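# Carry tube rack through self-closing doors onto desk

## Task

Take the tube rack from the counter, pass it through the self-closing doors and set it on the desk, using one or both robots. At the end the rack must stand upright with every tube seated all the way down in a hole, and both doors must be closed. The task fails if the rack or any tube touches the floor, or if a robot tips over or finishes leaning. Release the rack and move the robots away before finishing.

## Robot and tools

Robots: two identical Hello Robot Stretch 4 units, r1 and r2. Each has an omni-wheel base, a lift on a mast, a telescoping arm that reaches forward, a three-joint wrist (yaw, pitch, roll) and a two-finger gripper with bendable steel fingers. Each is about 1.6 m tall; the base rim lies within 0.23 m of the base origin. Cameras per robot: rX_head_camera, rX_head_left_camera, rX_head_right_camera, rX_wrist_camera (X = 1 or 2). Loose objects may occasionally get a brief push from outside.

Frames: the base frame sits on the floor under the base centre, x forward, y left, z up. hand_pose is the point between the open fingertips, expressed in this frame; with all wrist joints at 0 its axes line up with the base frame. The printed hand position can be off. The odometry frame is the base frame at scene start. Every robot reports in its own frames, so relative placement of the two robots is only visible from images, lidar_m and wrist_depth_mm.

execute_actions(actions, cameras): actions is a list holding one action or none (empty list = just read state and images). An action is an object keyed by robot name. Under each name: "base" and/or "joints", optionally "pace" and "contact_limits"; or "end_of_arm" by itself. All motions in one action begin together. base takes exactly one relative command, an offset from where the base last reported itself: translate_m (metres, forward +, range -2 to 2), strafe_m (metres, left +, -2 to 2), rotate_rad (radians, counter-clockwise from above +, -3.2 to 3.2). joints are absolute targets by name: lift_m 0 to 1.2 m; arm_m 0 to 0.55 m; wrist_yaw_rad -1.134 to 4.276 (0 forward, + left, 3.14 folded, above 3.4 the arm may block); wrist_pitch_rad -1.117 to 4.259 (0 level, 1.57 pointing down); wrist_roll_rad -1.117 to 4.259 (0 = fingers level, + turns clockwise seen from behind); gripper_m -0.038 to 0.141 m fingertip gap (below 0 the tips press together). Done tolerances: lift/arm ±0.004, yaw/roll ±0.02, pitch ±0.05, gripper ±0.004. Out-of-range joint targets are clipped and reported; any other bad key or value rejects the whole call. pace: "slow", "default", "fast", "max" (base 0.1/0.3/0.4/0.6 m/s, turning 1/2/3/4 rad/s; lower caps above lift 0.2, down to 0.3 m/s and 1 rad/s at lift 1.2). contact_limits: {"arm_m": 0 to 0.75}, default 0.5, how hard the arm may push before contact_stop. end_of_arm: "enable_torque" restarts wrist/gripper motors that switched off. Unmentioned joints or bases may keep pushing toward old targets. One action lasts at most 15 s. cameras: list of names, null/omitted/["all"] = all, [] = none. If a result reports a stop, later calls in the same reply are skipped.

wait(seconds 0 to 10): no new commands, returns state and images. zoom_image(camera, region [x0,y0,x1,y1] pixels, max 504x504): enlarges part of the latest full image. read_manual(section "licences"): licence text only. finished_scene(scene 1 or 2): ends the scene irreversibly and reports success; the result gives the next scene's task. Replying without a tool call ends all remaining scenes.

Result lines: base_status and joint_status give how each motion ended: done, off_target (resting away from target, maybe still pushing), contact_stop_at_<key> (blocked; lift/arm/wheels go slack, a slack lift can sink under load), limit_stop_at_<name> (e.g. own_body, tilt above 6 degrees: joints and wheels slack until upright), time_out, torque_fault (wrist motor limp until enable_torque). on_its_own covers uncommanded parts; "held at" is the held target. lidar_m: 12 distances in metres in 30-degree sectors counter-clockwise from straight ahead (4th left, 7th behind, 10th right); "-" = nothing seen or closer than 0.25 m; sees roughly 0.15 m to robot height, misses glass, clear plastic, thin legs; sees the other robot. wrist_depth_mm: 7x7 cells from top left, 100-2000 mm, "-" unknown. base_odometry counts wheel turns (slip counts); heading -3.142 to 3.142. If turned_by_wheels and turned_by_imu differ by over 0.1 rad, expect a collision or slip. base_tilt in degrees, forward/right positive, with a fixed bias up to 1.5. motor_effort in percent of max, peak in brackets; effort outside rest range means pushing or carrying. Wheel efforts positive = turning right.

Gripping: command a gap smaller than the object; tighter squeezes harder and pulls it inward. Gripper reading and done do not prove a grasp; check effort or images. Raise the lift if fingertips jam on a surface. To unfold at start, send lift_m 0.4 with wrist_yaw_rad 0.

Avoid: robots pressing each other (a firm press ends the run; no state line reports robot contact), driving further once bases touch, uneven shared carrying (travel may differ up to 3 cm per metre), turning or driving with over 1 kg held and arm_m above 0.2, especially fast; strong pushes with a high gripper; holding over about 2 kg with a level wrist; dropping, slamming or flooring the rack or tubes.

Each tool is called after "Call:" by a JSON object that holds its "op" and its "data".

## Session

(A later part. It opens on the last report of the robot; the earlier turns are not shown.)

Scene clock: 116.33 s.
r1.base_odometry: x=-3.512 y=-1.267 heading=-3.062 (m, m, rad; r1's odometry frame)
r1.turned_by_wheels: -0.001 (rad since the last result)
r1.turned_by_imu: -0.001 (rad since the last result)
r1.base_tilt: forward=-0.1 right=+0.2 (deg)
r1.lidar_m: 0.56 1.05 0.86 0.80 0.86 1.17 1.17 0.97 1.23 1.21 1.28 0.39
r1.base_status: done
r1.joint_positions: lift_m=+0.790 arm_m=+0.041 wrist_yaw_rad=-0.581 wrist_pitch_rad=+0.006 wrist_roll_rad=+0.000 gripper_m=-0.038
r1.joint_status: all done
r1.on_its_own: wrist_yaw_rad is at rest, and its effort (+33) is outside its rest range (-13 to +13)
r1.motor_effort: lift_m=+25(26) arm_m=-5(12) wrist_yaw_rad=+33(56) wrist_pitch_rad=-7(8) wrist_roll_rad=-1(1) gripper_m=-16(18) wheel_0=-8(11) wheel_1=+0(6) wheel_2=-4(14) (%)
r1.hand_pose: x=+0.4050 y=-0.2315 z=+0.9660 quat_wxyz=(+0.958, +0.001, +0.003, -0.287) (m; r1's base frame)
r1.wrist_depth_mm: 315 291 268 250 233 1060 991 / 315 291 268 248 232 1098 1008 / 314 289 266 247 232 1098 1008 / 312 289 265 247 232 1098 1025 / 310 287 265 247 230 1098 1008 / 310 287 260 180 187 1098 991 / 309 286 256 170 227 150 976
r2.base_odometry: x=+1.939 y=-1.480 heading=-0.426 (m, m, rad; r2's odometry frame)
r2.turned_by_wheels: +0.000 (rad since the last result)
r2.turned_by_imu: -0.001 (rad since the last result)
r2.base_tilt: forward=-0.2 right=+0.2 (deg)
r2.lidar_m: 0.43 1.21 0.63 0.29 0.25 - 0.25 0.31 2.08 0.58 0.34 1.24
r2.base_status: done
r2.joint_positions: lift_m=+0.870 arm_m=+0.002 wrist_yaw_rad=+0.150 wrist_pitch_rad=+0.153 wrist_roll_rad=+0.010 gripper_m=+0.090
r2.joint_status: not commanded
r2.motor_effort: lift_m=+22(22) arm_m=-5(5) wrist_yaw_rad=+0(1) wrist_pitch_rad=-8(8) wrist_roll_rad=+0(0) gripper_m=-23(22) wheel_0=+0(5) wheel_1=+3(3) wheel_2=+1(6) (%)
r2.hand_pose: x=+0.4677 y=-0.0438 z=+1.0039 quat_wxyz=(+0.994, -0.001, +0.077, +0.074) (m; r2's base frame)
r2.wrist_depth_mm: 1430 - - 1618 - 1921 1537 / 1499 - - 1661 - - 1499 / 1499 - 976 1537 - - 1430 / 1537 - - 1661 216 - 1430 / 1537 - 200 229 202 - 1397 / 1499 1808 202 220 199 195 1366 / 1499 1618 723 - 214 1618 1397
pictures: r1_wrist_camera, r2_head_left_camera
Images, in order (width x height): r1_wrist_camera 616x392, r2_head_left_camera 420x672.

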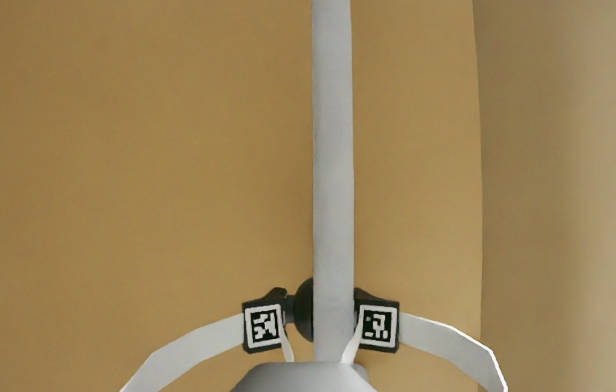

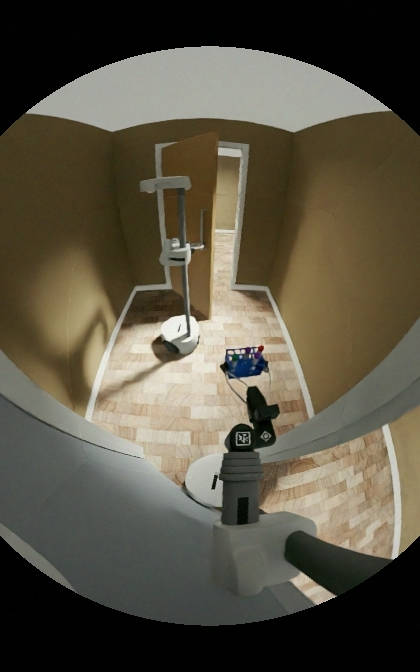

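Call:
{"op": "execute_actions", "data": {"actions": [{"r1":{"base":{"strafe_m":0.145},"joints":{"arm_m":0.006,"wrist_yaw_rad":-0.73},"pace":"slow"},"r2":{"base":{"translate_m":0.16},"pace":"slow"}}], "cameras": []}}

Call:
{"op": "execute_actions", "data": {"actions": [{"r1":{"base":{"strafe_m":0.145},"joints":{"wrist_yaw_rad":-0.91},"pace":"slow"},"r2":{"base":{"translate_m":0.16},"pace":"slow"}}], "cameras": ["r1_wrist_camera","r2_head_left_camera"]}}

Scene clock: 119.53 s.
r1.base_odometry: x=-3.501 y=-1.412 heading=-3.062 (m, m, rad; r1's odometry frame)
r1.turned_by_wheels: -0.001 (rad since the last result)
r1.turned_by_imu: -0.001 (rad since the last result)
r1.base_tilt: forward=+0.0 right=+0.2 (deg)
r1.lidar_m: 0.59 0.96 0.70 0.66 0.70 1.01 1.11 0.90 1.42 1.37 0.37 0.35
r1.base_status: done
r1.joint_positions: lift_m=+0.790 arm_m=+0.007 wrist_yaw_rad=-0.741 wrist_pitch_rad=+0.006 wrist_roll_rad=+0.000 gripper_m=-0.038
r1.joint_status: all done
r1.on_its_own: wrist_yaw_rad is at rest, and its effort (+32) is outside its rest range (-13 to +13)
r1.motor_effort: lift_m=+25(25) arm_m=-5(12) wrist_yaw_rad=+32(53) wrist_pitch_rad=-6(7) wrist_roll_rad=+0(0) gripper_m=-16(18) wheel_0=-9(11) wheel_1=+1(7) wheel_2=-4(10) (%)
r1.hand_pose: x=+0.3317 y=-0.2592 z=+0.9661 quat_wxyz=(+0.932, +0.001, +0.003, -0.362) (m; r1's base frame)
r1.wrist_depth_mm: 322 297 272 251 233 1160 1098 / 322 294 267 249 233 1182 1078 / 320 290 267 250 231 1160 1118 / 317 290 268 247 232 1160 1098 / 315 290 267 247 230 1182 1098 / 317 290 263 181 187 1160 1060 / 315 290 256 171 224 217 1078
r2.base_odometry: x=+2.084 y=-1.546 heading=-0.426 (m, m, rad; r2's odometry frame)
r2.turned_by_wheels: +0.000 (rad since the last result)
r2.turned_by_imu: -0.001 (rad since the last result)
r2.base_tilt: forward=-0.1 right=+0.2 (deg)
r2.lidar_m: 0.42 1.11 1.23 0.40 0.25 - 0.27 0.25 2.11 0.30 0.33 1.21
r2.base_status: done
r2.joint_positions: lift_m=+0.870 arm_m=+0.002 wrist_yaw_rad=+0.150 wrist_pitch_rad=+0.153 wrist_roll_rad=+0.010 gripper_m=+0.090
r2.joint_status: not commanded
r2.motor_effort: lift_m=+21(22) arm_m=-4(5) wrist_yaw_rad=+1(2) wrist_pitch_rad=-8(9) wrist_roll_rad=+0(0) gripper_m=-23(24) wheel_0=+0(3) wheel_1=+2(4) wheel_2=+1(5) (%)
r2.hand_pose: x=+0.4677 y=-0.0438 z=+1.0038 quat_wxyz=(+0.994, -0.001, +0.077, +0.074) (m; r2's base frame)
r2.wrist_depth_mm: 1464 1708 1921 - - 1808 1464 / 1537 891 - - - 1808 1464 / 1537 866 1160 - 1921 1921 1430 / 1537 - 991 1281 216 - 1366 / 1537 - 200 228 203 - 1366 / 1576 1863 202 220 200 196 1366 / 1499 1464 627 - 215 1618 1397
pictures: none
No camera images: the call's "cameras" was empty. Leave "cameras" out to get every camera's image.

Scene clock: 122.60 s.
r1.base_odometry: x=-3.489 y=-1.556 heading=-3.063 (m, m, rad; r1's odometry frame)
r1.turned_by_wheels: -0.001 (rad since the last result)
r1.turned_by_imu: -0.002 (rad since the last result)
r1.base_tilt: forward=-0.1 right=+0.2 (deg)
r1.lidar_m: 0.68 0.76 0.53 0.53 0.55 0.79 1.13 0.85 0.86 1.51 0.31 0.32
r1.base_status: done
r1.joint_positions: lift_m=+0.790 arm_m=+0.007 wrist_yaw_rad=-0.922 wrist_pitch_rad=+0.006 wrist_roll_rad=+0.000 gripper_m=-0.038
r1.joint_status: all done
r1.on_its_own: wrist_yaw_rad is at rest, and its effort (+33) is outside its rest range (-13 to +13)
r1.motor_effort: lift_m=+25(25) arm_m=-4(6) wrist_yaw_rad=+33(46) wrist_pitch_rad=-7(7) wrist_roll_rad=+0(1) gripper_m=-14(22) wheel_0=-6(11) wheel_1=+1(6) wheel_2=-5(8) (%)
r1.hand_pose: x=+0.2825 y=-0.2826 z=+0.9661 quat_wxyz=(+0.896, +0.001, +0.003, -0.445) (m; r1's base frame)
r1.wrist_depth_mm: 315 293 267 249 233 1205 1182 / 314 290 267 249 233 1229 1205 / 310 289 266 248 233 1281 1205 / 310 285 265 248 230 1281 1205 / 309 286 263 246 231 1255 1205 / 310 285 260 180 187 1229 1205 / 307 285 256 171 225 151 1160
r2.base_odometry: x=+2.230 y=-1.612 heading=-0.426 (m, m, rad; r2's odometry frame)
r2.turned_by_wheels: +0.000 (rad since the last result)
r2.turned_by_imu: -0.001 (rad since the last result)
r2.base_tilt: forward=-0.1 right=+0.2 (deg)
r2.lidar_m: 0.45 1.03 1.25 0.60 0.30 0.25 - 0.25 0.31 0.32 0.92 1.21
r2.base_status: done
r2.joint_positions: lift_m=+0.870 arm_m=+0.002 wrist_yaw_rad=+0.150 wrist_pitch_rad=+0.153 wrist_roll_rad=+0.010 gripper_m=+0.090
r2.joint_status: not commanded
r2.motor_effort: lift_m=+21(21) arm_m=-4(4) wrist_yaw_rad=-1(1) wrist_pitch_rad=-9(8) wrist_roll_rad=+0(0) gripper_m=-24(22) wheel_0=-2(1) wheel_1=+1(5) wheel_2=+0(9) (%)
r2.hand_pose: x=+0.4677 y=-0.0438 z=+1.0038 quat_wxyz=(+0.994, -0.001, +0.077, +0.074) (m; r2's base frame)
r2.wrist_depth_mm: 768 1808 1863 - - 1618 1499 / 750 1921 1863 - - 1661 1464 / 768 1808 1118 - 1756 1756 1397 / 1397 - - - 216 1808 1397 / 1499 - 198 228 202 1863 1366 / 1499 1756 202 219 199 196 1336 / 1499 1499 878 - 215 1618 1308
pictures: r1_wrist_camera, r2_head_left_camera
Images, in order (width x height): r1_wrist_camera 616x392, r2_head_left_camera 420x672.

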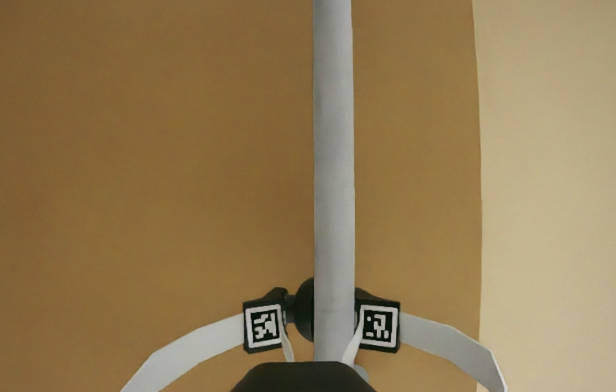

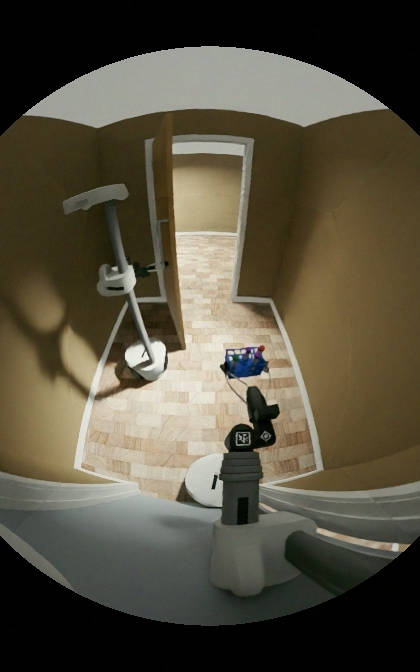

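Call:
{"op": "execute_actions", "data": {"actions": [{"r1":{"base":{"strafe_m":0.15},"joints":{"wrist_yaw_rad":-1.07,"arm_m":0.02},"pace":"slow"},"r2":{"base":{"translate_m":0.16},"pace":"slow"}}], "cameras": ["r1_wrist_camera","r2_head_left_camera","r2_head_camera","r1_head_right_camera"]}}

Scene clock: 125.80 s.
r1.base_odometry: x=-3.478 y=-1.705 heading=-3.064 (m, m, rad; r1's odometry frame)
r1.turned_by_wheels: -0.001 (rad since the last result)
r1.turned_by_imu: -0.002 (rad since the last result)
r1.base_tilt: forward=+0.1 right=+0.3 (deg)
r1.lidar_m: 0.86 0.57 0.39 0.37 0.41 0.59 1.12 0.99 0.89 1.67 0.31 0.41
r1.base_status: done
r1.joint_positions: lift_m=+0.790 arm_m=+0.019 wrist_yaw_rad=-1.079 wrist_pitch_rad=+0.006 wrist_roll_rad=+0.000 gripper_m=-0.038
r1.joint_status: all done
r1.on_its_own: wrist_yaw_rad is at rest, and its effort (+25) is outside its rest range (-13 to +13)
r1.motor_effort: lift_m=+25(25) arm_m=+6(6) wrist_yaw_rad=+25(36) wrist_pitch_rad=-7(7) wrist_roll_rad=+0(0) gripper_m=-17(18) wheel_0=-5(9) wheel_1=+1(5) wheel_2=-4(4) (%)
r1.hand_pose: x=+0.2489 y=-0.2956 z=+0.9661 quat_wxyz=(+0.858, +0.001, +0.003, -0.514) (m; r1's base frame)
r1.wrist_depth_mm: 322 294 271 211 232 1430 1336 / 320 293 267 180 232 1366 1366 / 317 293 266 180 232 1397 1366 / 317 290 268 180 232 1430 1366 / 315 291 265 180 230 1397 1336 / 315 289 263 179 223 1366 1308 / 312 290 256 146 224 217 1336
r2.base_odometry: x=+2.376 y=-1.678 heading=-0.426 (m, m, rad; r2's odometry frame)
r2.turned_by_wheels: +0.000 (rad since the last result)
r2.turned_by_imu: -0.001 (rad since the last result)
r2.base_tilt: forward=-0.1 right=+0.2 (deg)
r2.lidar_m: 0.45 0.99 1.00 1.18 0.49 0.34 0.30 0.34 0.39 0.77 0.92 1.21
r2.base_status: done
r2.joint_positions: lift_m=+0.870 arm_m=+0.002 wrist_yaw_rad=+0.150 wrist_pitch_rad=+0.153 wrist_roll_rad=+0.010 gripper_m=+0.090
r2.joint_status: not commanded
r2.motor_effort: lift_m=+22(22) arm_m=-5(4) wrist_yaw_rad=+1(2) wrist_pitch_rad=-8(8) wrist_roll_rad=+0(1) gripper_m=-23(23) wheel_0=+2(4) wheel_1=+1(4) wheel_2=-1(2) (%)
r2.hand_pose: x=+0.4677 y=-0.0438 z=+1.0038 quat_wxyz=(+0.994, -0.001, +0.077, +0.074) (m; r2's base frame)
r2.wrist_depth_mm: 1499 1060 - - - 1537 1499 / 1499 1098 - - - 1537 1430 / 1464 1118 1397 - 1661 1576 1336 / 1576 1138 1229 - 216 1661 1336 / 1576 1138 198 229 202 1661 1308 / 1576 1160 202 220 200 196 1366 / 1499 1464 759 - 215 1661 1308
pictures: r1_head_right_camera, r1_wrist_camera, r2_head_camera, r2_head_left_camera
Images, in order (width x height): r1_head_right_camera 420x672, r1_wrist_camera 616x392, r2_head_camera 420x560, r2_head_left_camera 420x672.

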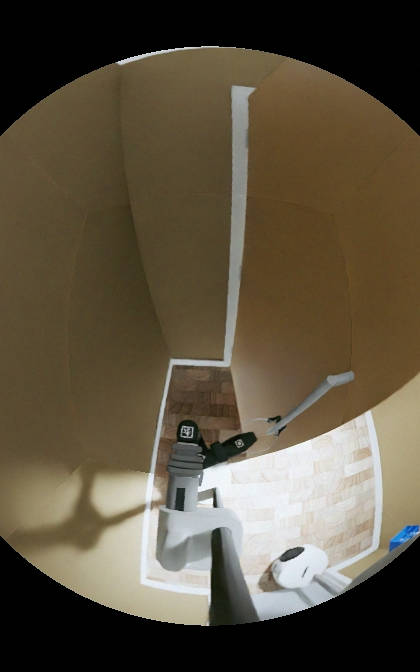

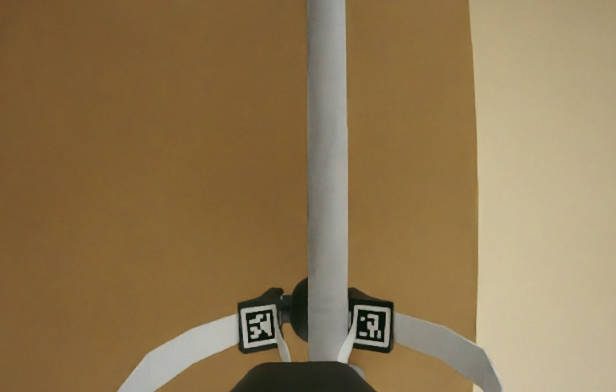

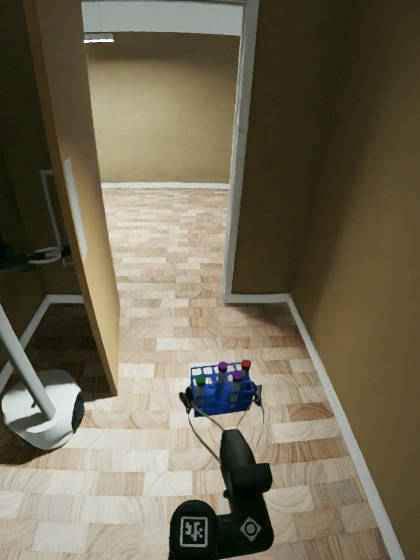

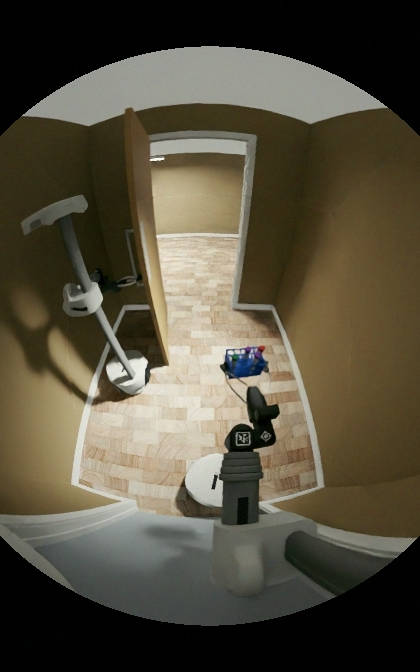

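Call:
{"op": "execute_actions", "data": {"actions": [{"r1":{"base":{"strafe_m":0.07},"joints":{"wrist_yaw_rad":-1.12,"arm_m":0.025},"pace":"slow"},"r2":{"base":{"strafe_m":0.16}}}], "cameras": ["r2_head_camera"]}}

Scene clock: 127.93 s.
r1.base_odometry: x=-3.472 y=-1.775 heading=-3.065 (m, m, rad; r1's odometry frame)
r1.turned_by_wheels: -0.001 (rad since the last result)
r1.turned_by_imu: -0.001 (rad since the last result)
r1.base_tilt: forward=+0.1 right=+0.3 (deg)
r1.lidar_m: 1.02 0.47 0.32 0.31 0.33 0.48 1.14 0.91 0.82 1.72 0.31 0.41
r1.base_status: done
r1.joint_positions: lift_m=+0.790 arm_m=+0.024 wrist_yaw_rad=-1.125 wrist_pitch_rad=+0.006 wrist_roll_rad=+0.000 gripper_m=-0.037
r1.joint_status: all done
r1.on_its_own: wrist_yaw_rad is at rest, and its effort (+14) is outside its rest range (-13 to +13)
r1.motor_effort: lift_m=+25(25) arm_m=+8(9) wrist_yaw_rad=+14(24) wrist_pitch_rad=-7(6) wrist_roll_rad=+0(2) gripper_m=-14(16) wheel_0=-6(11) wheel_1=+0(9) wheel_2=-3(3) (%)
r1.hand_pose: x=+0.2400 y=-0.2980 z=+0.9661 quat_wxyz=(+0.846, +0.002, +0.003, -0.533) (m; r1's base frame)
r1.wrist_depth_mm: 334 303 272 242 231 1464 1397 / 332 300 272 241 232 1430 1430 / 336 300 273 241 230 1464 1397 / 329 298 270 240 229 1464 1397 / 329 296 268 238 229 1397 1430 / 329 298 265 182 220 1499 1366 / 327 298 258 172 223 218 1397
r2.base_odometry: x=+2.442 y=-1.533 heading=-0.426 (m, m, rad; r2's odometry frame)
r2.turned_by_wheels: +0.000 (rad since the last result)
r2.turned_by_imu: +0.000 (rad since the last result)
r2.base_tilt: forward=-0.2 right=+0.2 (deg)
r2.lidar_m: 0.43 0.92 0.94 1.02 0.51 0.34 0.32 0.33 0.45 0.80 1.08 1.39
r2.base_status: done
r2.joint_positions: lift_m=+0.870 arm_m=+0.002 wrist_yaw_rad=+0.150 wrist_pitch_rad=+0.153 wrist_roll_rad=+0.010 gripper_m=+0.090
r2.joint_status: not commanded
r2.motor_effort: lift_m=+21(21) arm_m=-4(4) wrist_yaw_rad=+1(1) wrist_pitch_rad=-8(9) wrist_roll_rad=+0(0) gripper_m=-21(24) wheel_0=+1(4) wheel_1=+0(8) wheel_2=+0(3) (%)
r2.hand_pose: x=+0.4677 y=-0.0438 z=+1.0038 quat_wxyz=(+0.994, -0.001, +0.077, +0.074) (m; r2's base frame)
r2.wrist_depth_mm: 1308 1576 1205 - - 1537 1464 / 1336 1618 1255 - - 1537 1499 / 866 917 1060 - - 1576 1576 / 1366 1661 960 - 216 1618 1576 / 1397 1708 199 228 203 1661 1661 / 1397 1618 202 219 200 196 1537 / 1366 1576 621 - 214 1661 1537
pictures: r2_head_camera
Images, in order (width x height): r2_head_camera 420x560.

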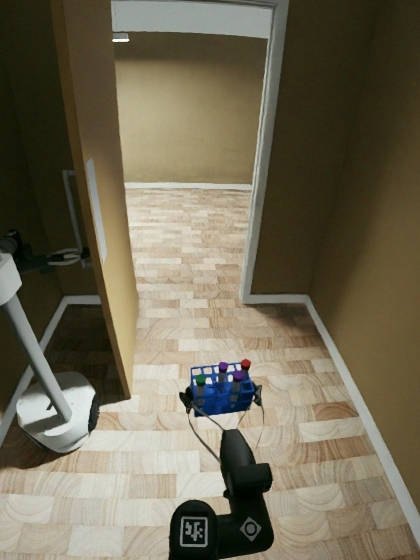

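Call:
{"op": "execute_actions", "data": {"actions": [{"r2":{"base":{"rotate_rad":0.04},"pace":"slow"}}], "cameras": []}}

Call:
{"op": "execute_actions", "data": {"actions": [{"r2":{"base":{"translate_m":1.35}}}], "cameras": ["r2_head_camera","r2_head_left_camera"]}}

Scene clock: 128.97 s.
r1.base_odometry: x=-3.472 y=-1.775 heading=-3.065 (m, m, rad; r1's odometry frame)
r1.turned_by_wheels: +0.000 (rad since the last result)
r1.turned_by_imu: +0.000 (rad since the last result)
r1.base_tilt: forward=+0.0 right=+0.3 (deg)
r1.lidar_m: 1.02 0.44 0.32 0.29 0.31 0.47 1.12 0.93 0.79 1.73 0.30 0.41
r1.base_status: not commanded
r1.joint_positions: lift_m=+0.790 arm_m=+0.024 wrist_yaw_rad=-1.125 wrist_pitch_rad=+0.006 wrist_roll_rad=+0.000 gripper_m=-0.037
r1.joint_status: not commanded
r1.on_its_own: wrist_yaw_rad is at rest, and its effort (+15) is outside its rest range (-13 to +13)
r1.motor_effort: lift_m=+25(26) arm_m=+8(8) wrist_yaw_rad=+15(14) wrist_pitch_rad=-7(7) wrist_roll_rad=+0(0) gripper_m=-18(18) wheel_0=-6(6) wheel_1=+0(0) wheel_2=-3(3) (%)
r1.hand_pose: x=+0.2400 y=-0.2980 z=+0.9661 quat_wxyz=(+0.846, +0.002, +0.003, -0.533) (m; r1's base frame)
r1.wrist_depth_mm: 334 303 273 241 230 1464 1366 / 332 303 272 241 231 1464 1366 / 330 300 271 241 231 1464 1430 / 330 298 271 240 230 1464 1366 / 329 297 268 239 229 1430 1397 / 330 297 266 181 221 1464 1397 / 324 297 258 172 224 217 1430
r2.base_odometry: x=+2.442 y=-1.533 heading=-0.386 (m, m, rad; r2's odometry frame)
r2.turned_by_wheels: +0.040 (rad since the last result)
r2.turned_by_imu: +0.040 (rad since the last result)
r2.base_tilt: forward=-0.2 right=+0.2 (deg)
r2.lidar_m: 0.44 0.91 0.97 1.03 0.50 0.36 0.30 0.35 0.46 0.92 1.07 1.46
r2.base_status: done
r2.joint_positions: lift_m=+0.870 arm_m=+0.002 wrist_yaw_rad=+0.150 wrist_pitch_rad=+0.153 wrist_roll_rad=+0.010 gripper_m=+0.090
r2.joint_status: not commanded
r2.motor_effort: lift_m=+21(21) arm_m=-4(5) wrist_yaw_rad=+1(2) wrist_pitch_rad=-8(8) wrist_roll_rad=+0(1) gripper_m=-22(25) wheel_0=-3(0) wheel_1=-2(4) wheel_2=-1(3) (%)
r2.hand_pose: x=+0.4677 y=-0.0438 z=+1.0038 quat_wxyz=(+0.994, -0.001, +0.077, +0.074) (m; r2's base frame)
r2.wrist_depth_mm: 1229 1499 1042 - - 1464 1430 / 1255 1537 1078 - - 1499 1464 / 866 1618 917 - - 1576 1537 / 1308 1708 878 - 214 1618 1576 / 1336 1808 199 229 203 1661 1618 / 1336 1618 202 219 200 196 1661 / 1336 1537 597 - 214 1708 1618
pictures: none
No camera images: the call's "cameras" was empty. Leave "cameras" out to get every camera's image.

Scene clock: 134.97 s.
r1.base_odometry: x=-3.472 y=-1.775 heading=-3.065 (m, m, rad; r1's odometry frame)
r1.turned_by_wheels: +0.000 (rad since the last result)
r1.turned_by_imu: -0.002 (rad since the last result)
r1.base_tilt: forward=+0.1 right=+0.1 (deg)
r1.lidar_m: 1.00 0.46 0.30 0.29 0.32 0.49 1.14 1.28 1.69 1.72 0.30 0.43
r1.base_status: not commanded
r1.joint_positions: lift_m=+0.790 arm_m=+0.024 wrist_yaw_rad=-1.125 wrist_pitch_rad=+0.006 wrist_roll_rad=+0.000 gripper_m=-0.037
r1.joint_status: not commanded
r1.on_its_own: wrist_yaw_rad is at rest, and its effort (+15) is outside its rest range (-13 to +13)
r1.motor_effort: lift_m=+25(25) arm_m=+8(7) wrist_yaw_rad=+15(15) wrist_pitch_rad=-7(7) wrist_roll_rad=+1(1) gripper_m=-19(16) wheel_0=-6(6) wheel_1=+0(0) wheel_2=-3(3) (%)
r1.hand_pose: x=+0.2400 y=-0.2980 z=+0.9661 quat_wxyz=(+0.846, +0.002, +0.003, -0.533) (m; r1's base frame)
r1.wrist_depth_mm: 334 304 273 243 231 1499 1397 / 334 300 273 241 230 1464 1397 / 332 297 272 240 230 1499 1397 / 332 298 271 241 230 1464 1430 / 330 298 270 240 229 1430 1430 / 330 298 266 182 220 1464 1366 / 327 297 259 172 224 218 1430
r2.base_odometry: x=+3.693 y=-2.041 heading=-0.386 (m, m, rad; r2's odometry frame)
r2.turned_by_wheels: +0.000 (rad since the last result)
r2.turned_by_imu: -0.005 (rad since the last result)
r2.base_tilt: forward=-0.1 right=+0.2 (deg)
r2.lidar_m: 0.44 0.64 0.43 0.37 0.40 0.79 1.69 1.47 1.04 1.01 0.89 0.73
r2.base_status: done
r2.joint_positions: lift_m=+0.870 arm_m=+0.002 wrist_yaw_rad=+0.150 wrist_pitch_rad=+0.153 wrist_roll_rad=+0.010 gripper_m=+0.090
r2.joint_status: not commanded
r2.motor_effort: lift_m=+22(21) arm_m=-4(4) wrist_yaw_rad=-1(1) wrist_pitch_rad=-8(9) wrist_roll_rad=+1(0) gripper_m=-22(22) wheel_0=+0(4) wheel_1=+0(3) wheel_2=+2(10) (%)
r2.hand_pose: x=+0.4677 y=-0.0438 z=+1.0038 quat_wxyz=(+0.994, -0.001, +0.077, +0.074) (m; r2's base frame)
r2.wrist_depth_mm: - - - - - - - / - - - - - - - / - - - - - - - / - - - - 215 - - / - - 200 229 204 - - / 1921 1863 202 220 200 196 - / 1537 1576 878 - 216 1618 1708
pictures: r2_head_camera, r2_head_left_camera
Images, in order (width x height): r2_head_camera 420x560, r2_head_left_camera 420x672.

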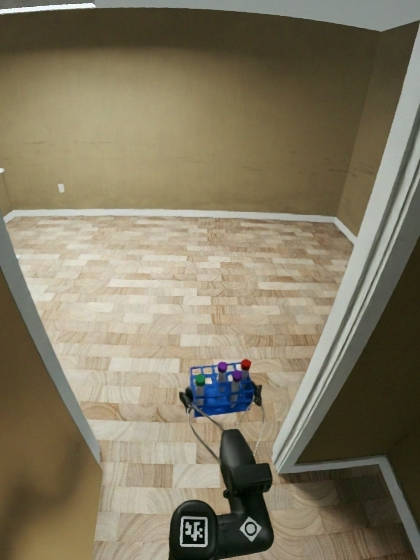

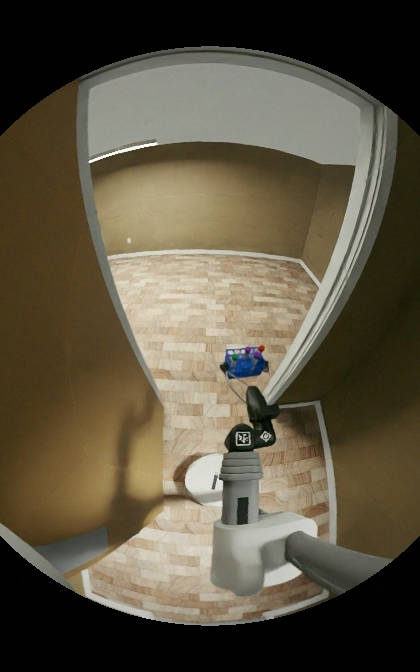

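Call:
{"op": "execute_actions", "data": {"actions": [{"r1":{"base":{"strafe_m":-0.22},"joints":{"wrist_yaw_rad":-1.02,"arm_m":0.007},"pace":"slow"},"r2":{"base":{"translate_m":1.5}}}], "cameras": ["r2_head_camera","r2_head_left_camera","r1_wrist_camera"]}}

Scene clock: 142.13 s.
r1.base_odometry: x=-3.489 y=-1.556 heading=-3.064 (m, m, rad; r1's odometry frame)
r1.turned_by_wheels: +0.000 (rad since the last result)
r1.turned_by_imu: -0.002 (rad since the last result)
r1.base_tilt: forward=+0.0 right=+0.4 (deg)
r1.lidar_m: 0.65 0.77 0.55 0.53 0.54 0.80 1.14 1.27 1.56 1.50 0.30 0.34
r1.base_status: done
r1.joint_positions: lift_m=+0.790 arm_m=+0.008 wrist_yaw_rad=-1.016 wrist_pitch_rad=+0.006 wrist_roll_rad=+0.000 gripper_m=-0.037
r1.joint_status: all done
r1.motor_effort: lift_m=+25(25) arm_m=-6(8) wrist_yaw_rad=-11(53) wrist_pitch_rad=-7(7) wrist_roll_rad=+0(1) gripper_m=-18(18) wheel_0=+2(5) wheel_1=+0(4) wheel_2=+2(8) (%)
r1.hand_pose: x=+0.2566 y=-0.2913 z=+0.9660 quat_wxyz=(+0.874, +0.001, +0.003, -0.486) (m; r1's base frame)
r1.wrist_depth_mm: 286 271 256 240 234 1336 1229 / 286 270 257 238 235 1308 1182 / 285 271 255 238 231 1308 1229 / 283 268 254 238 232 1308 1182 / 283 267 253 237 230 1336 1182 / 281 267 248 181 228 1308 1182 / 281 145 249 173 227 1255 1205
r2.base_odometry: x=+5.082 y=-2.606 heading=-0.386 (m, m, rad; r2's odometry frame)
r2.turned_by_wheels: +0.000 (rad since the last result)
r2.turned_by_imu: -0.006 (rad since the last result)
r2.base_tilt: forward=-0.1 right=+0.2 (deg)
r2.lidar_m: 0.43 2.46 2.06 1.95 1.12 0.92 1.33 0.83 1.07 1.97 2.05 2.48
r2.base_status: done
r2.joint_positions: lift_m=+0.870 arm_m=+0.002 wrist_yaw_rad=+0.150 wrist_pitch_rad=+0.153 wrist_roll_rad=+0.010 gripper_m=+0.090
r2.joint_status: not commanded
r2.motor_effort: lift_m=+21(21) arm_m=-5(4) wrist_yaw_rad=-1(0) wrist_pitch_rad=-8(9) wrist_roll_rad=+0(0) gripper_m=-22(21) wheel_0=+2(8) wheel_1=+0(5) wheel_2=+2(7) (%)
r2.hand_pose: x=+0.4677 y=-0.0438 z=+1.0038 quat_wxyz=(+0.994, -0.001, +0.077, +0.074) (m; r2's base frame)
r2.wrist_depth_mm: - - - - 1921 1808 1808 / - - - - - 1863 1808 / - - - - - 1863 1921 / - - - - 216 - 1921 / - - 199 229 204 - - / 1921 1863 202 220 200 196 - / 1576 1576 866 - 214 1618 1708
pictures: r1_wrist_camera, r2_head_camera, r2_head_left_camera
Images, in order (width x height): r1_wrist_camera 616x392, r2_head_camera 420x560, r2_head_left_camera 420x672.

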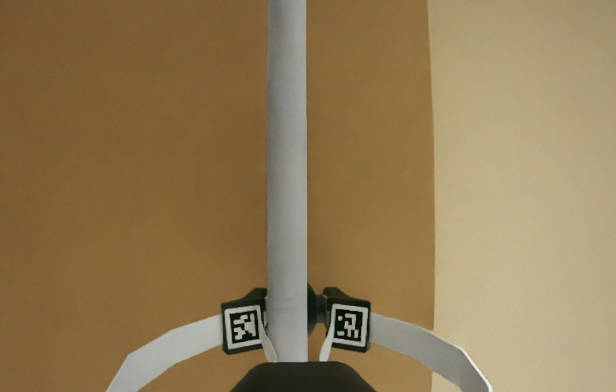

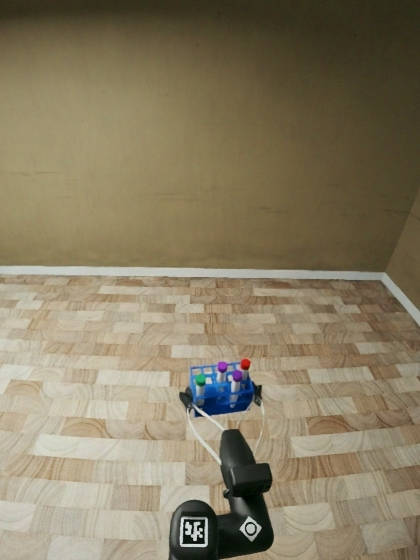

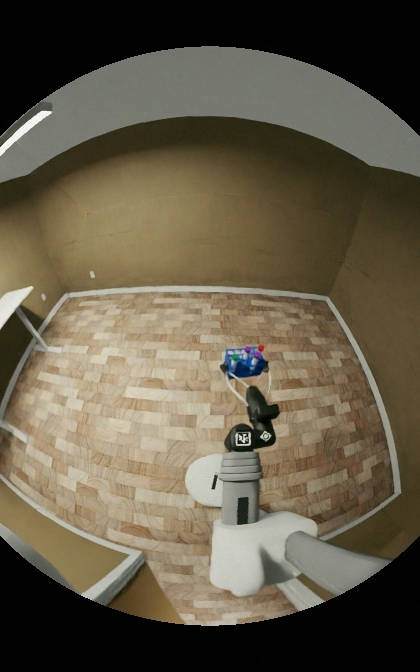

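Desk is on the left at ~1.95 m.

Call:
{"op": "execute_actions", "data": {"actions": [{"r1":{"base":{"strafe_m":-0.145},"joints":{"wrist_yaw_rad":-0.84},"pace":"slow"},"r2":{"base":{"rotate_rad":1.3},"pace":"slow"}}], "cameras": ["r2_head_camera","r2_head_left_camera","r2_wrist_camera"]}}

Scene clock: 146.63 s.
r1.base_odometry: x=-3.500 y=-1.411 heading=-3.064 (m, m, rad; r1's odometry frame)
r1.turned_by_wheels: +0.000 (rad since the last result)
r1.turned_by_imu: -0.002 (rad since the last result)
r1.base_tilt: forward=+0.0 right=+0.2 (deg)
r1.lidar_m: 0.57 0.98 0.72 0.66 0.72 0.97 1.12 1.29 1.42 1.36 0.36 0.33
r1.base_status: done
r1.joint_positions: lift_m=+0.790 arm_m=+0.008 wrist_yaw_rad=-0.834 wrist_pitch_rad=+0.006 wrist_roll_rad=+0.000 gripper_m=-0.037
r1.joint_status: all done
r1.on_its_own: wrist_yaw_rad is at rest, and its effort (-17) is outside its rest range (-13 to +13)
r1.motor_effort: lift_m=+25(25) arm_m=-3(6) wrist_yaw_rad=-17(53) wrist_pitch_rad=-7(8) wrist_roll_rad=+1(1) gripper_m=-18(21) wheel_0=+2(5) wheel_1=-1(7) wheel_2=+2(9) (%)
r1.hand_pose: x=+0.3075 y=-0.2724 z=+0.9660 quat_wxyz=(+0.914, +0.001, +0.003, -0.405) (m; r1's base frame)
r1.wrist_depth_mm: 293 274 259 238 234 1205 1060 / 287 273 257 238 232 1205 1060 / 289 271 255 237 230 1229 1078 / 287 271 256 236 230 1255 1078 / 287 271 255 236 229 1205 1060 / 286 271 189 181 225 1205 1078 / 285 262 250 172 224 1182 1042
r2.base_odometry: x=+5.082 y=-2.606 heading=+0.914 (m, m, rad; r2's odometry frame)
r2.turned_by_wheels: +1.300 (rad since the last result)
r2.turned_by_imu: +1.309 (rad since the last result)
r2.base_tilt: forward=-0.1 right=+0.2 (deg)
r2.lidar_m: 0.44 1.68 0.93 0.98 0.85 0.86 1.44 1.99 2.26 2.37 2.37 2.35
r2.base_status: done
r2.joint_positions: lift_m=+0.870 arm_m=+0.002 wrist_yaw_rad=+0.150 wrist_pitch_rad=+0.153 wrist_roll_rad=+0.010 gripper_m=+0.090
r2.joint_status: not commanded
r2.motor_effort: lift_m=+21(22) arm_m=-4(5) wrist_yaw_rad=-1(1) wrist_pitch_rad=-9(8) wrist_roll_rad=-1(0) gripper_m=-21(23) wheel_0=-3(5) wheel_1=-2(4) wheel_2=-1(6) (%)
r2.hand_pose: x=+0.4677 y=-0.0438 z=+1.0038 quat_wxyz=(+0.994, -0.001, +0.077, +0.074) (m; r2's base frame)
r2.wrist_depth_mm: 1499 - - - - - - / 1537 - - - - - - / 1537 - - - - - - / 1537 - - - 215 - - / 1576 - 199 229 203 - - / 1618 1863 202 220 200 196 - / 1499 1576 854 - 215 1618 1708
pictures: r2_head_camera, r2_head_left_camera, r2_wrist_camera
Images, in order (width x height): r2_head_camera 420x560, r2_head_left_camera 420x672, r2_wrist_camera 616x392.

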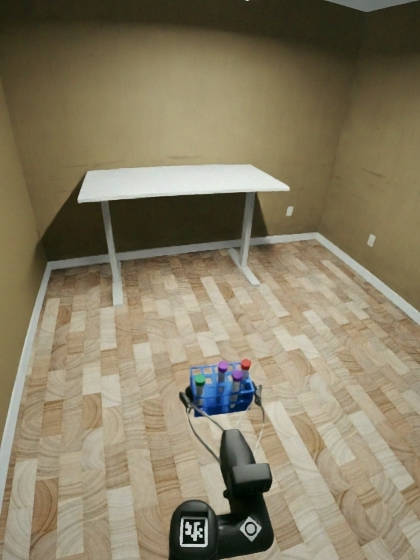

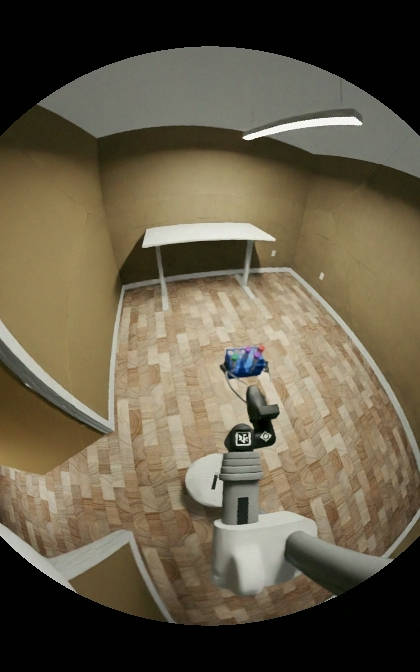

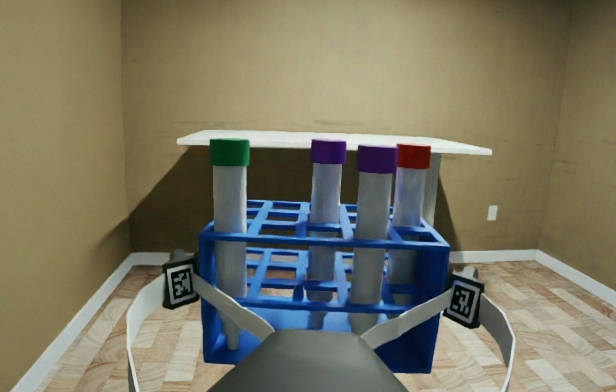

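Call:
{"op": "execute_actions", "data": {"actions": [{"r1":{"base":{"strafe_m":-0.145},"joints":{"wrist_yaw_rad":-0.67,"arm_m":0.041},"pace":"slow"},"r2":{"base":{"translate_m":0.5},"joints":{"lift_m":0.94}}}], "cameras": []}}

Call:
{"op": "execute_actions", "data": {"actions": [{"r1":{"base":{"strafe_m":-0.14},"joints":{"wrist_yaw_rad":-0.5,"arm_m":0.091},"pace":"slow"},"r2":{"base":{"translate_m":0.5}}}], "cameras": ["r2_head_camera","r2_wrist_camera","r1_wrist_camera"]}}

Scene clock: 150.30 s.
r1.base_odometry: x=-3.512 y=-1.267 heading=-3.064 (m, m, rad; r1's odometry frame)
r1.turned_by_wheels: +0.000 (rad since the last result)
r1.turned_by_imu: -0.002 (rad since the last result)
r1.base_tilt: forward=+0.0 right=+0.1 (deg)
r1.lidar_m: 0.52 1.06 0.87 0.81 0.84 1.17 1.16 1.27 1.25 1.21 1.28 0.40
r1.base_status: done
r1.joint_positions: lift_m=+0.790 arm_m=+0.040 wrist_yaw_rad=-0.665 wrist_pitch_rad=+0.006 wrist_roll_rad=+0.000 gripper_m=-0.037
r1.joint_status: all done
r1.on_its_own: wrist_yaw_rad is at rest, and its effort (-14) is outside its rest range (-13 to +13)
r1.motor_effort: lift_m=+25(25) arm_m=+6(12) wrist_yaw_rad=-14(58) wrist_pitch_rad=-7(7) wrist_roll_rad=+1(0) gripper_m=-17(20) wheel_0=+2(4) wheel_1=-2(4) wheel_2=+4(13) (%)
r1.hand_pose: x=+0.3840 y=-0.2468 z=+0.9660 quat_wxyz=(+0.945, +0.001, +0.003, -0.326) (m; r1's base frame)
r1.wrist_depth_mm: 290 274 258 239 234 1138 991 / 290 273 256 238 233 1160 976 / 289 271 256 237 230 1138 976 / 286 272 255 237 230 1138 991 / 285 270 254 236 229 1160 991 / 286 271 189 181 226 1160 991 / 285 145 250 172 225 1078 976
r2.base_odometry: x=+5.388 y=-2.210 heading=+0.914 (m, m, rad; r2's odometry frame)
r2.turned_by_wheels: +0.000 (rad since the last result)
r2.turned_by_imu: -0.002 (rad since the last result)
r2.base_tilt: forward=-0.1 right=+0.2 (deg)
r2.lidar_m: 0.45 1.46 1.09 0.90 1.02 1.25 1.75 2.47 2.66 2.24 2.21 1.79
r2.base_status: done
r2.joint_positions: lift_m=+0.940 arm_m=+0.002 wrist_yaw_rad=+0.150 wrist_pitch_rad=+0.153 wrist_roll_rad=+0.010 gripper_m=+0.090
r2.joint_status: all done
r2.motor_effort: lift_m=+23(23) arm_m=-4(5) wrist_yaw_rad=+0(1) wrist_pitch_rad=-9(9) wrist_roll_rad=-1(1) gripper_m=-25(22) wheel_0=+1(6) wheel_1=-1(5) wheel_2=+1(9) (%)
r2.hand_pose: x=+0.4677 y=-0.0438 z=+1.0737 quat_wxyz=(+0.994, -0.001, +0.077, +0.074) (m; r2's base frame)
r2.wrist_depth_mm: 1708 1808 1863 1921 1921 - - / 1808 1863 1921 - - - - / 1756 1921 1921 - - - - / 1808 - 1229 1281 214 - - / 1756 - 198 229 204 - - / 1808 - 201 219 199 195 - / 1661 1661 917 - 215 1708 1808
pictures: none
No camera images: the call's "cameras" was empty. Leave "cameras" out to get every camera's image.

Scene clock: 153.47 s.
r1.base_odometry: x=-3.522 y=-1.127 heading=-3.063 (m, m, rad; r1's odometry frame)
r1.turned_by_wheels: +0.001 (rad since the last result)
r1.turned_by_imu: -0.001 (rad since the last result)
r1.base_tilt: forward=+0.0 right=+0.2 (deg)
r1.lidar_m: 0.53 0.93 1.00 0.95 1.00 1.20 1.22 1.27 1.13 1.08 1.11 0.45
r1.base_status: done
r1.joint_positions: lift_m=+0.790 arm_m=+0.090 wrist_yaw_rad=-0.492 wrist_pitch_rad=+0.006 wrist_roll_rad=+0.000 gripper_m=-0.037
r1.joint_status: all done
r1.on_its_own: wrist_yaw_rad is at rest, and its effort (-23) is outside its rest range (-13 to +13)
r1.motor_effort: lift_m=+25(25) arm_m=+5(12) wrist_yaw_rad=-23(55) wrist_pitch_rad=-7(7) wrist_roll_rad=-1(0) gripper_m=-16(18) wheel_0=+3(5) wheel_1=-1(8) wheel_2=+5(11) (%)
r1.hand_pose: x=+0.4740 y=-0.2132 z=+0.9660 quat_wxyz=(+0.970, +0.001, +0.003, -0.243) (m; r1's base frame)
r1.wrist_depth_mm: 291 274 257 237 232 1098 917 / 290 274 255 236 231 1118 917 / 290 272 255 237 231 1138 931 / 290 271 254 235 229 1118 931 / 289 271 254 235 229 1118 931 / 287 270 204 180 226 1118 931 / 287 149 249 172 198 1025 931
r2.base_odometry: x=+5.693 y=-1.814 heading=+0.914 (m, m, rad; r2's odometry frame)
r2.turned_by_wheels: +0.000 (rad since the last result)
r2.turned_by_imu: -0.002 (rad since the last result)
r2.base_tilt: forward=-0.1 right=+0.2 (deg)
r2.lidar_m: 0.42 0.99 1.12 1.07 1.06 1.64 2.02 2.94 2.46 2.06 2.05 1.18
r2.base_status: done
r2.joint_positions: lift_m=+0.940 arm_m=+0.002 wrist_yaw_rad=+0.150 wrist_pitch_rad=+0.153 wrist_roll_rad=+0.010 gripper_m=+0.090
r2.joint_status: not commanded
r2.motor_effort: lift_m=+22(22) arm_m=-4(4) wrist_yaw_rad=+1(1) wrist_pitch_rad=-8(8) wrist_roll_rad=+1(0) gripper_m=-22(23) wheel_0=+2(7) wheel_1=+1(6) wheel_2=+1(7) (%)
r2.hand_pose: x=+0.4677 y=-0.0438 z=+1.0738 quat_wxyz=(+0.994, -0.001, +0.077, +0.074) (m; r2's base frame)
r2.wrist_depth_mm: 1336 1397 1430 1464 1537 1537 1618 / 1430 1430 1499 1537 1537 1618 1661 / 1430 1430 1499 1576 1618 1618 1708 / 854 878 788 820 215 1042 1708 / 1537 1576 199 229 202 1756 1808 / 1618 1229 202 219 200 195 1808 / 1618 1618 917 - 216 1708 1808
pictures: r1_wrist_camera, r2_head_camera, r2_wrist_camera
Images, in order (width x height): r1_wrist_camera 616x392, r2_head_camera 420x560, r2_wrist_camera 616x392.

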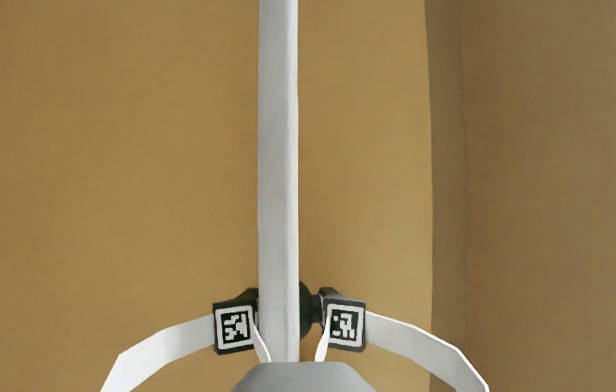

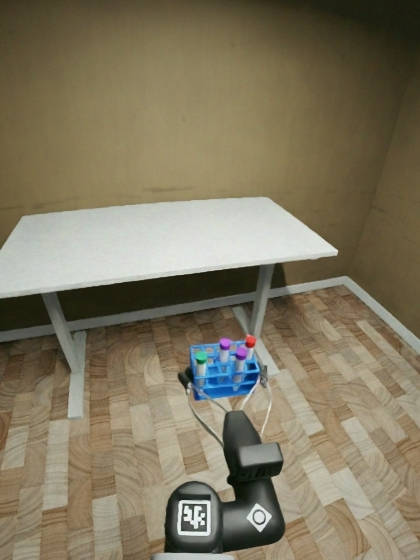

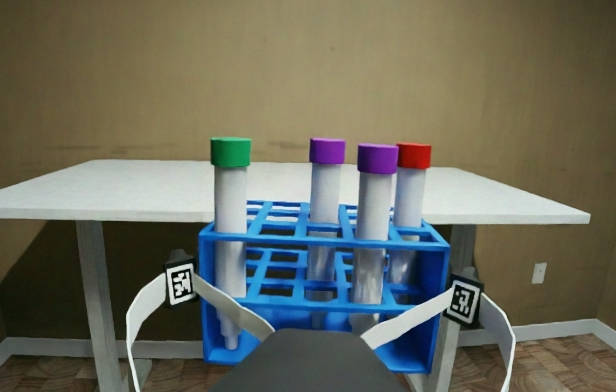

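Call:
{"op": "execute_actions", "data": {"actions": [{"r1":{"base":{"strafe_m":-0.125},"joints":{"wrist_yaw_rad":-0.31,"arm_m":0.166},"pace":"slow"},"r2":{"base":{"translate_m":0.45},"joints":{"lift_m":0.95}}}], "cameras": ["r2_head_camera","r2_wrist_camera"]}}

Scene clock: 156.97 s.
r1.base_odometry: x=-3.532 y=-1.003 heading=-3.062 (m, m, rad; r1's odometry frame)
r1.turned_by_wheels: +0.001 (rad since the last result)
r1.turned_by_imu: -0.002 (rad since the last result)
r1.base_tilt: forward=+0.2 right=+0.1 (deg)
r1.lidar_m: 0.53 0.90 1.13 1.08 1.14 1.25 1.21 1.21 0.98 0.93 1.01 0.55
r1.base_status: done
r1.joint_positions: lift_m=+0.790 arm_m=+0.165 wrist_yaw_rad=-0.305 wrist_pitch_rad=+0.006 wrist_roll_rad=+0.000 gripper_m=-0.037
r1.joint_status: all done
r1.motor_effort: lift_m=+25(26) arm_m=+6(9) wrist_yaw_rad=-13(47) wrist_pitch_rad=-7(8) wrist_roll_rad=+0(0) gripper_m=-18(20) wheel_0=+4(6) wheel_1=+0(7) wheel_2=+4(9) (%)
r1.hand_pose: x=+0.5847 y=-0.1701 z=+0.9660 quat_wxyz=(+0.988, +0.000, +0.003, -0.152) (m; r1's base frame)
r1.wrist_depth_mm: 297 278 260 238 230 878 917 / 298 277 258 237 229 878 917 / 296 276 258 236 228 866 904 / 297 276 258 236 229 866 917 / 296 274 256 236 229 866 904 / 294 273 189 181 224 866 891 / 291 146 252 174 222 866 917
r2.base_odometry: x=+5.968 y=-1.458 heading=+0.914 (m, m, rad; r2's odometry frame)
r2.turned_by_wheels: +0.000 (rad since the last result)
r2.turned_by_imu: -0.002 (rad since the last result)
r2.base_tilt: forward=-0.1 right=+0.2 (deg)
r2.lidar_m: 0.42 0.55 0.66 1.21 1.20 1.37 2.30 3.38 2.32 1.92 1.92 0.68
r2.base_status: done
r2.joint_positions: lift_m=+0.950 arm_m=+0.002 wrist_yaw_rad=+0.150 wrist_pitch_rad=+0.153 wrist_roll_rad=+0.010 gripper_m=+0.090
r2.joint_status: all done
r2.motor_effort: lift_m=+22(24) arm_m=-5(5) wrist_yaw_rad=+2(1) wrist_pitch_rad=-9(9) wrist_roll_rad=+1(0) gripper_m=-23(21) wheel_0=+1(5) wheel_1=+1(4) wheel_2=+1(9) (%)
r2.hand_pose: x=+0.4677 y=-0.0438 z=+1.0838 quat_wxyz=(+0.994, -0.001, +0.077, +0.074) (m; r2's base frame)
r2.wrist_depth_mm: 991 1025 1060 1060 1118 1118 1160 / 1008 1060 1078 1118 1138 1160 1205 / 1060 1098 1118 1138 1182 1182 1255 / 904 931 759 798 216 1255 1281 / 559 580 200 229 202 640 640 / 402 387 202 219 199 196 445 / 1205 1229 304 - 215 904 1464
pictures: r2_head_camera, r2_wrist_camera
Images, in order (width x height): r2_head_camera 420x560, r2_wrist_camera 616x392.

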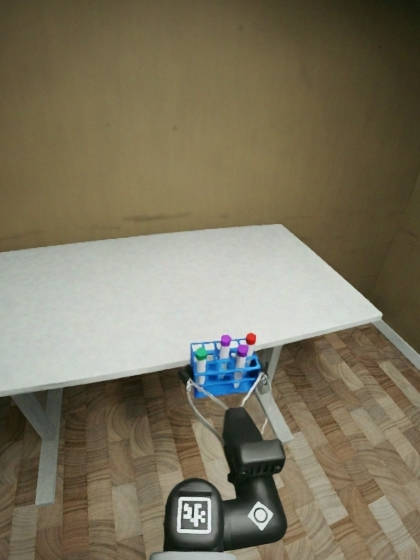

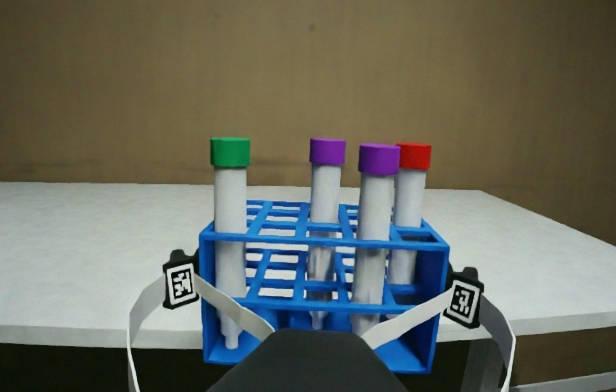

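Call:
{"op": "execute_actions", "data": {"actions": [{"r1":{"base":{"strafe_m":-0.115},"joints":{"wrist_yaw_rad":-0.15,"arm_m":0.259},"pace":"slow"},"r2":{"joints":{"lift_m":0.90,"arm_m":0.15},"pace":"slow"}}], "cameras": []}}

Call:
{"op": "execute_actions", "data": {"actions": [{"r1":{"base":{"strafe_m":-0.088},"joints":{"wrist_yaw_rad":-0.02,"arm_m":0.376},"pace":"slow"},"r2":{"joints":{"lift_m":0.88,"arm_m":0.30},"pace":"slow"}}], "cameras": ["r2_head_camera","r2_wrist_camera","r1_wrist_camera"]}}

Scene clock: 160.13 s.
r1.base_odometry: x=-3.541 y=-0.888 heading=-3.061 (m, m, rad; r1's odometry frame)
r1.turned_by_wheels: +0.001 (rad since the last result)
r1.turned_by_imu: +0.000 (rad since the last result)
r1.base_tilt: forward=+0.2 right=+0.2 (deg)
r1.lidar_m: 0.65 0.91 1.24 1.20 1.24 1.29 1.15 1.19 0.87 0.81 0.88 0.70
r1.base_status: done
r1.joint_positions: lift_m=+0.790 arm_m=+0.258 wrist_yaw_rad=-0.141 wrist_pitch_rad=+0.006 wrist_roll_rad=+0.000 gripper_m=-0.037
r1.joint_status: all done
r1.on_its_own: wrist_yaw_rad is at rest, and its effort (-25) is outside its rest range (-13 to +13)
r1.motor_effort: lift_m=+25(25) arm_m=+6(9) wrist_yaw_rad=-25(36) wrist_pitch_rad=-7(7) wrist_roll_rad=+0(0) gripper_m=-17(18) wheel_0=+6(5) wheel_1=+0(6) wheel_2=+6(9) (%)
r1.hand_pose: x=+0.7022 y=-0.1272 z=+0.9660 quat_wxyz=(+0.997, +0.000, +0.003, -0.071) (m; r1's base frame)
r1.wrist_depth_mm: 297 279 257 237 230 640 668 / 296 277 258 236 230 634 654 / 297 274 256 236 229 634 661 / 294 274 257 234 228 634 654 / 293 274 255 234 226 627 654 / 294 273 204 180 223 640 654 / 293 149 250 172 198 627 647
r2.base_odometry: x=+5.968 y=-1.458 heading=+0.914 (m, m, rad; r2's odometry frame)
r2.turned_by_wheels: +0.000 (rad since the last result)
r2.turned_by_imu: +0.000 (rad since the last result)
r2.base_tilt: forward=-0.1 right=+0.2 (deg)
r2.lidar_m: 0.56 0.56 0.66 1.20 1.19 1.36 2.31 3.38 2.30 1.95 1.92 0.69
r2.base_status: not commanded
r2.joint_positions: lift_m=+0.900 arm_m=+0.149 wrist_yaw_rad=+0.150 wrist_pitch_rad=+0.153 wrist_roll_rad=+0.010 gripper_m=+0.090
r2.joint_status: all done
r2.motor_effort: lift_m=+13(22) arm_m=+4(5) wrist_yaw_rad=+0(1) wrist_pitch_rad=-8(8) wrist_roll_rad=+1(0) gripper_m=-21(22) wheel_0=+1(1) wheel_1=+1(1) wheel_2=+1(1) (%)
r2.hand_pose: x=+0.6150 y=-0.0438 z=+1.0345 quat_wxyz=(+0.994, -0.001, +0.077, +0.074) (m; r2's base frame)
r2.wrist_depth_mm: 878 891 931 946 976 976 1025 / 904 917 946 991 1008 1042 1060 / 931 960 976 1025 1025 1060 1098 / 699 715 591 621 216 854 1118 / 436 452 199 229 202 496 500 / 312 301 202 220 200 196 347 / 253 256 233 - 216 266 277
pictures: none
No camera images: the call's "cameras" was empty. Leave "cameras" out to get every camera's image.

Scene clock: 162.93 s.
r1.base_odometry: x=-3.549 y=-0.801 heading=-3.060 (m, m, rad; r1's odometry frame)
r1.turned_by_wheels: +0.002 (rad since the last result)
r1.turned_by_imu: +0.001 (rad since the last result)
r1.base_tilt: forward=+0.2 right=+0.2 (deg)
r1.lidar_m: 0.74 0.97 1.35 1.28 1.32 1.27 1.16 1.08 0.77 0.74 0.78 1.07
r1.base_status: done
r1.joint_positions: lift_m=+0.790 arm_m=+0.375 wrist_yaw_rad=-0.012 wrist_pitch_rad=+0.006 wrist_roll_rad=+0.000 gripper_m=-0.037
r1.joint_status: all done
r1.on_its_own: wrist_yaw_rad is at rest, and its effort (-25) is outside its rest range (-13 to +13)
r1.motor_effort: lift_m=+25(25) arm_m=+6(7) wrist_yaw_rad=-25(33) wrist_pitch_rad=-6(7) wrist_roll_rad=+1(1) gripper_m=-16(16) wheel_0=+9(11) wheel_1=+1(6) wheel_2=+9(9) (%)
r1.hand_pose: x=+0.8333 y=-0.0908 z=+0.9661 quat_wxyz=(+1.000, +0.000, +0.003, -0.006) (m; r1's base frame)
r1.wrist_depth_mm: 289 272 255 236 232 459 455 / 287 272 254 236 232 459 455 / 286 270 254 236 231 459 455 / 286 268 254 236 230 452 455 / 286 268 253 235 229 452 449 / 285 266 204 180 226 445 452 / 283 149 248 172 173 449 455
r2.base_odometry: x=+5.968 y=-1.458 heading=+0.914 (m, m, rad; r2's odometry frame)
r2.turned_by_wheels: +0.000 (rad since the last result)
r2.turned_by_imu: +0.000 (rad since the last result)
r2.base_tilt: forward=-0.1 right=+0.2 (deg)
r2.lidar_m: 0.56 0.54 0.65 1.20 1.20 1.36 2.29 3.38 2.31 1.94 1.90 0.69
r2.base_status: not commanded
r2.joint_positions: lift_m=+0.880 arm_m=+0.299 wrist_yaw_rad=+0.150 wrist_pitch_rad=+0.153 wrist_roll_rad=+0.010 gripper_m=+0.090
r2.joint_status: all done
r2.motor_effort: lift_m=+13(12) arm_m=+5(6) wrist_yaw_rad=-1(0) wrist_pitch_rad=-8(9) wrist_roll_rad=+0(1) gripper_m=-22(23) wheel_0=+1(1) wheel_1=+1(1) wheel_2=+0(1) (%)
r2.hand_pose: x=+0.7650 y=-0.0438 z=+1.0145 quat_wxyz=(+0.994, -0.001, +0.077, +0.074) (m; r2's base frame)
r2.wrist_depth_mm: 759 768 788 809 842 866 866 / 778 798 820 854 866 904 904 / 798 820 842 854 891 917 946 / 615 634 530 549 216 750 991 / 379 394 200 229 203 436 445 / 276 265 202 219 199 196 307 / 223 226 217 - 216 234 244
pictures: r1_wrist_camera, r2_head_camera, r2_wrist_camera
Images, in order (width x height): r1_wrist_camera 616x392, r2_head_camera 420x560, r2_wrist_camera 616x392.

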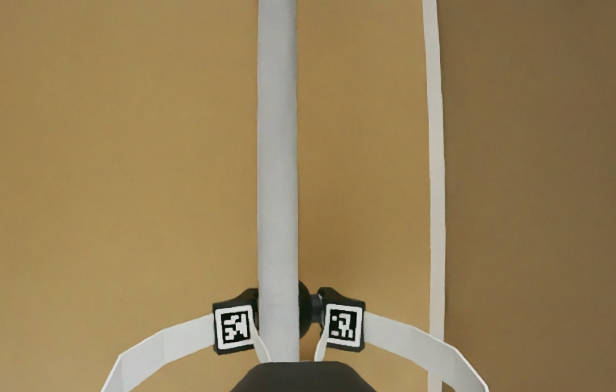

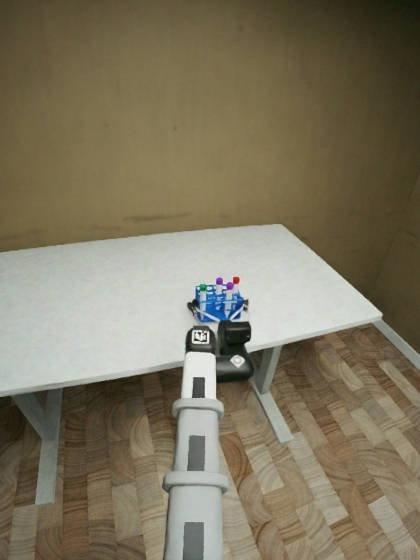

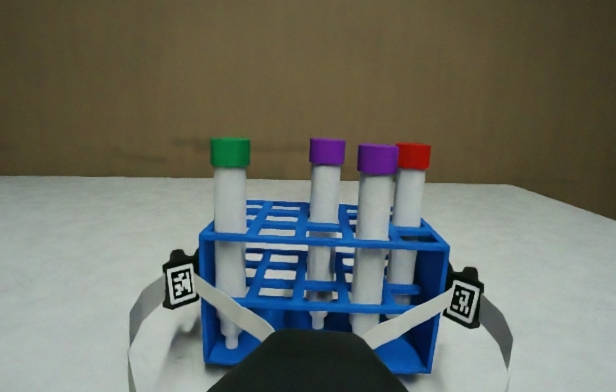

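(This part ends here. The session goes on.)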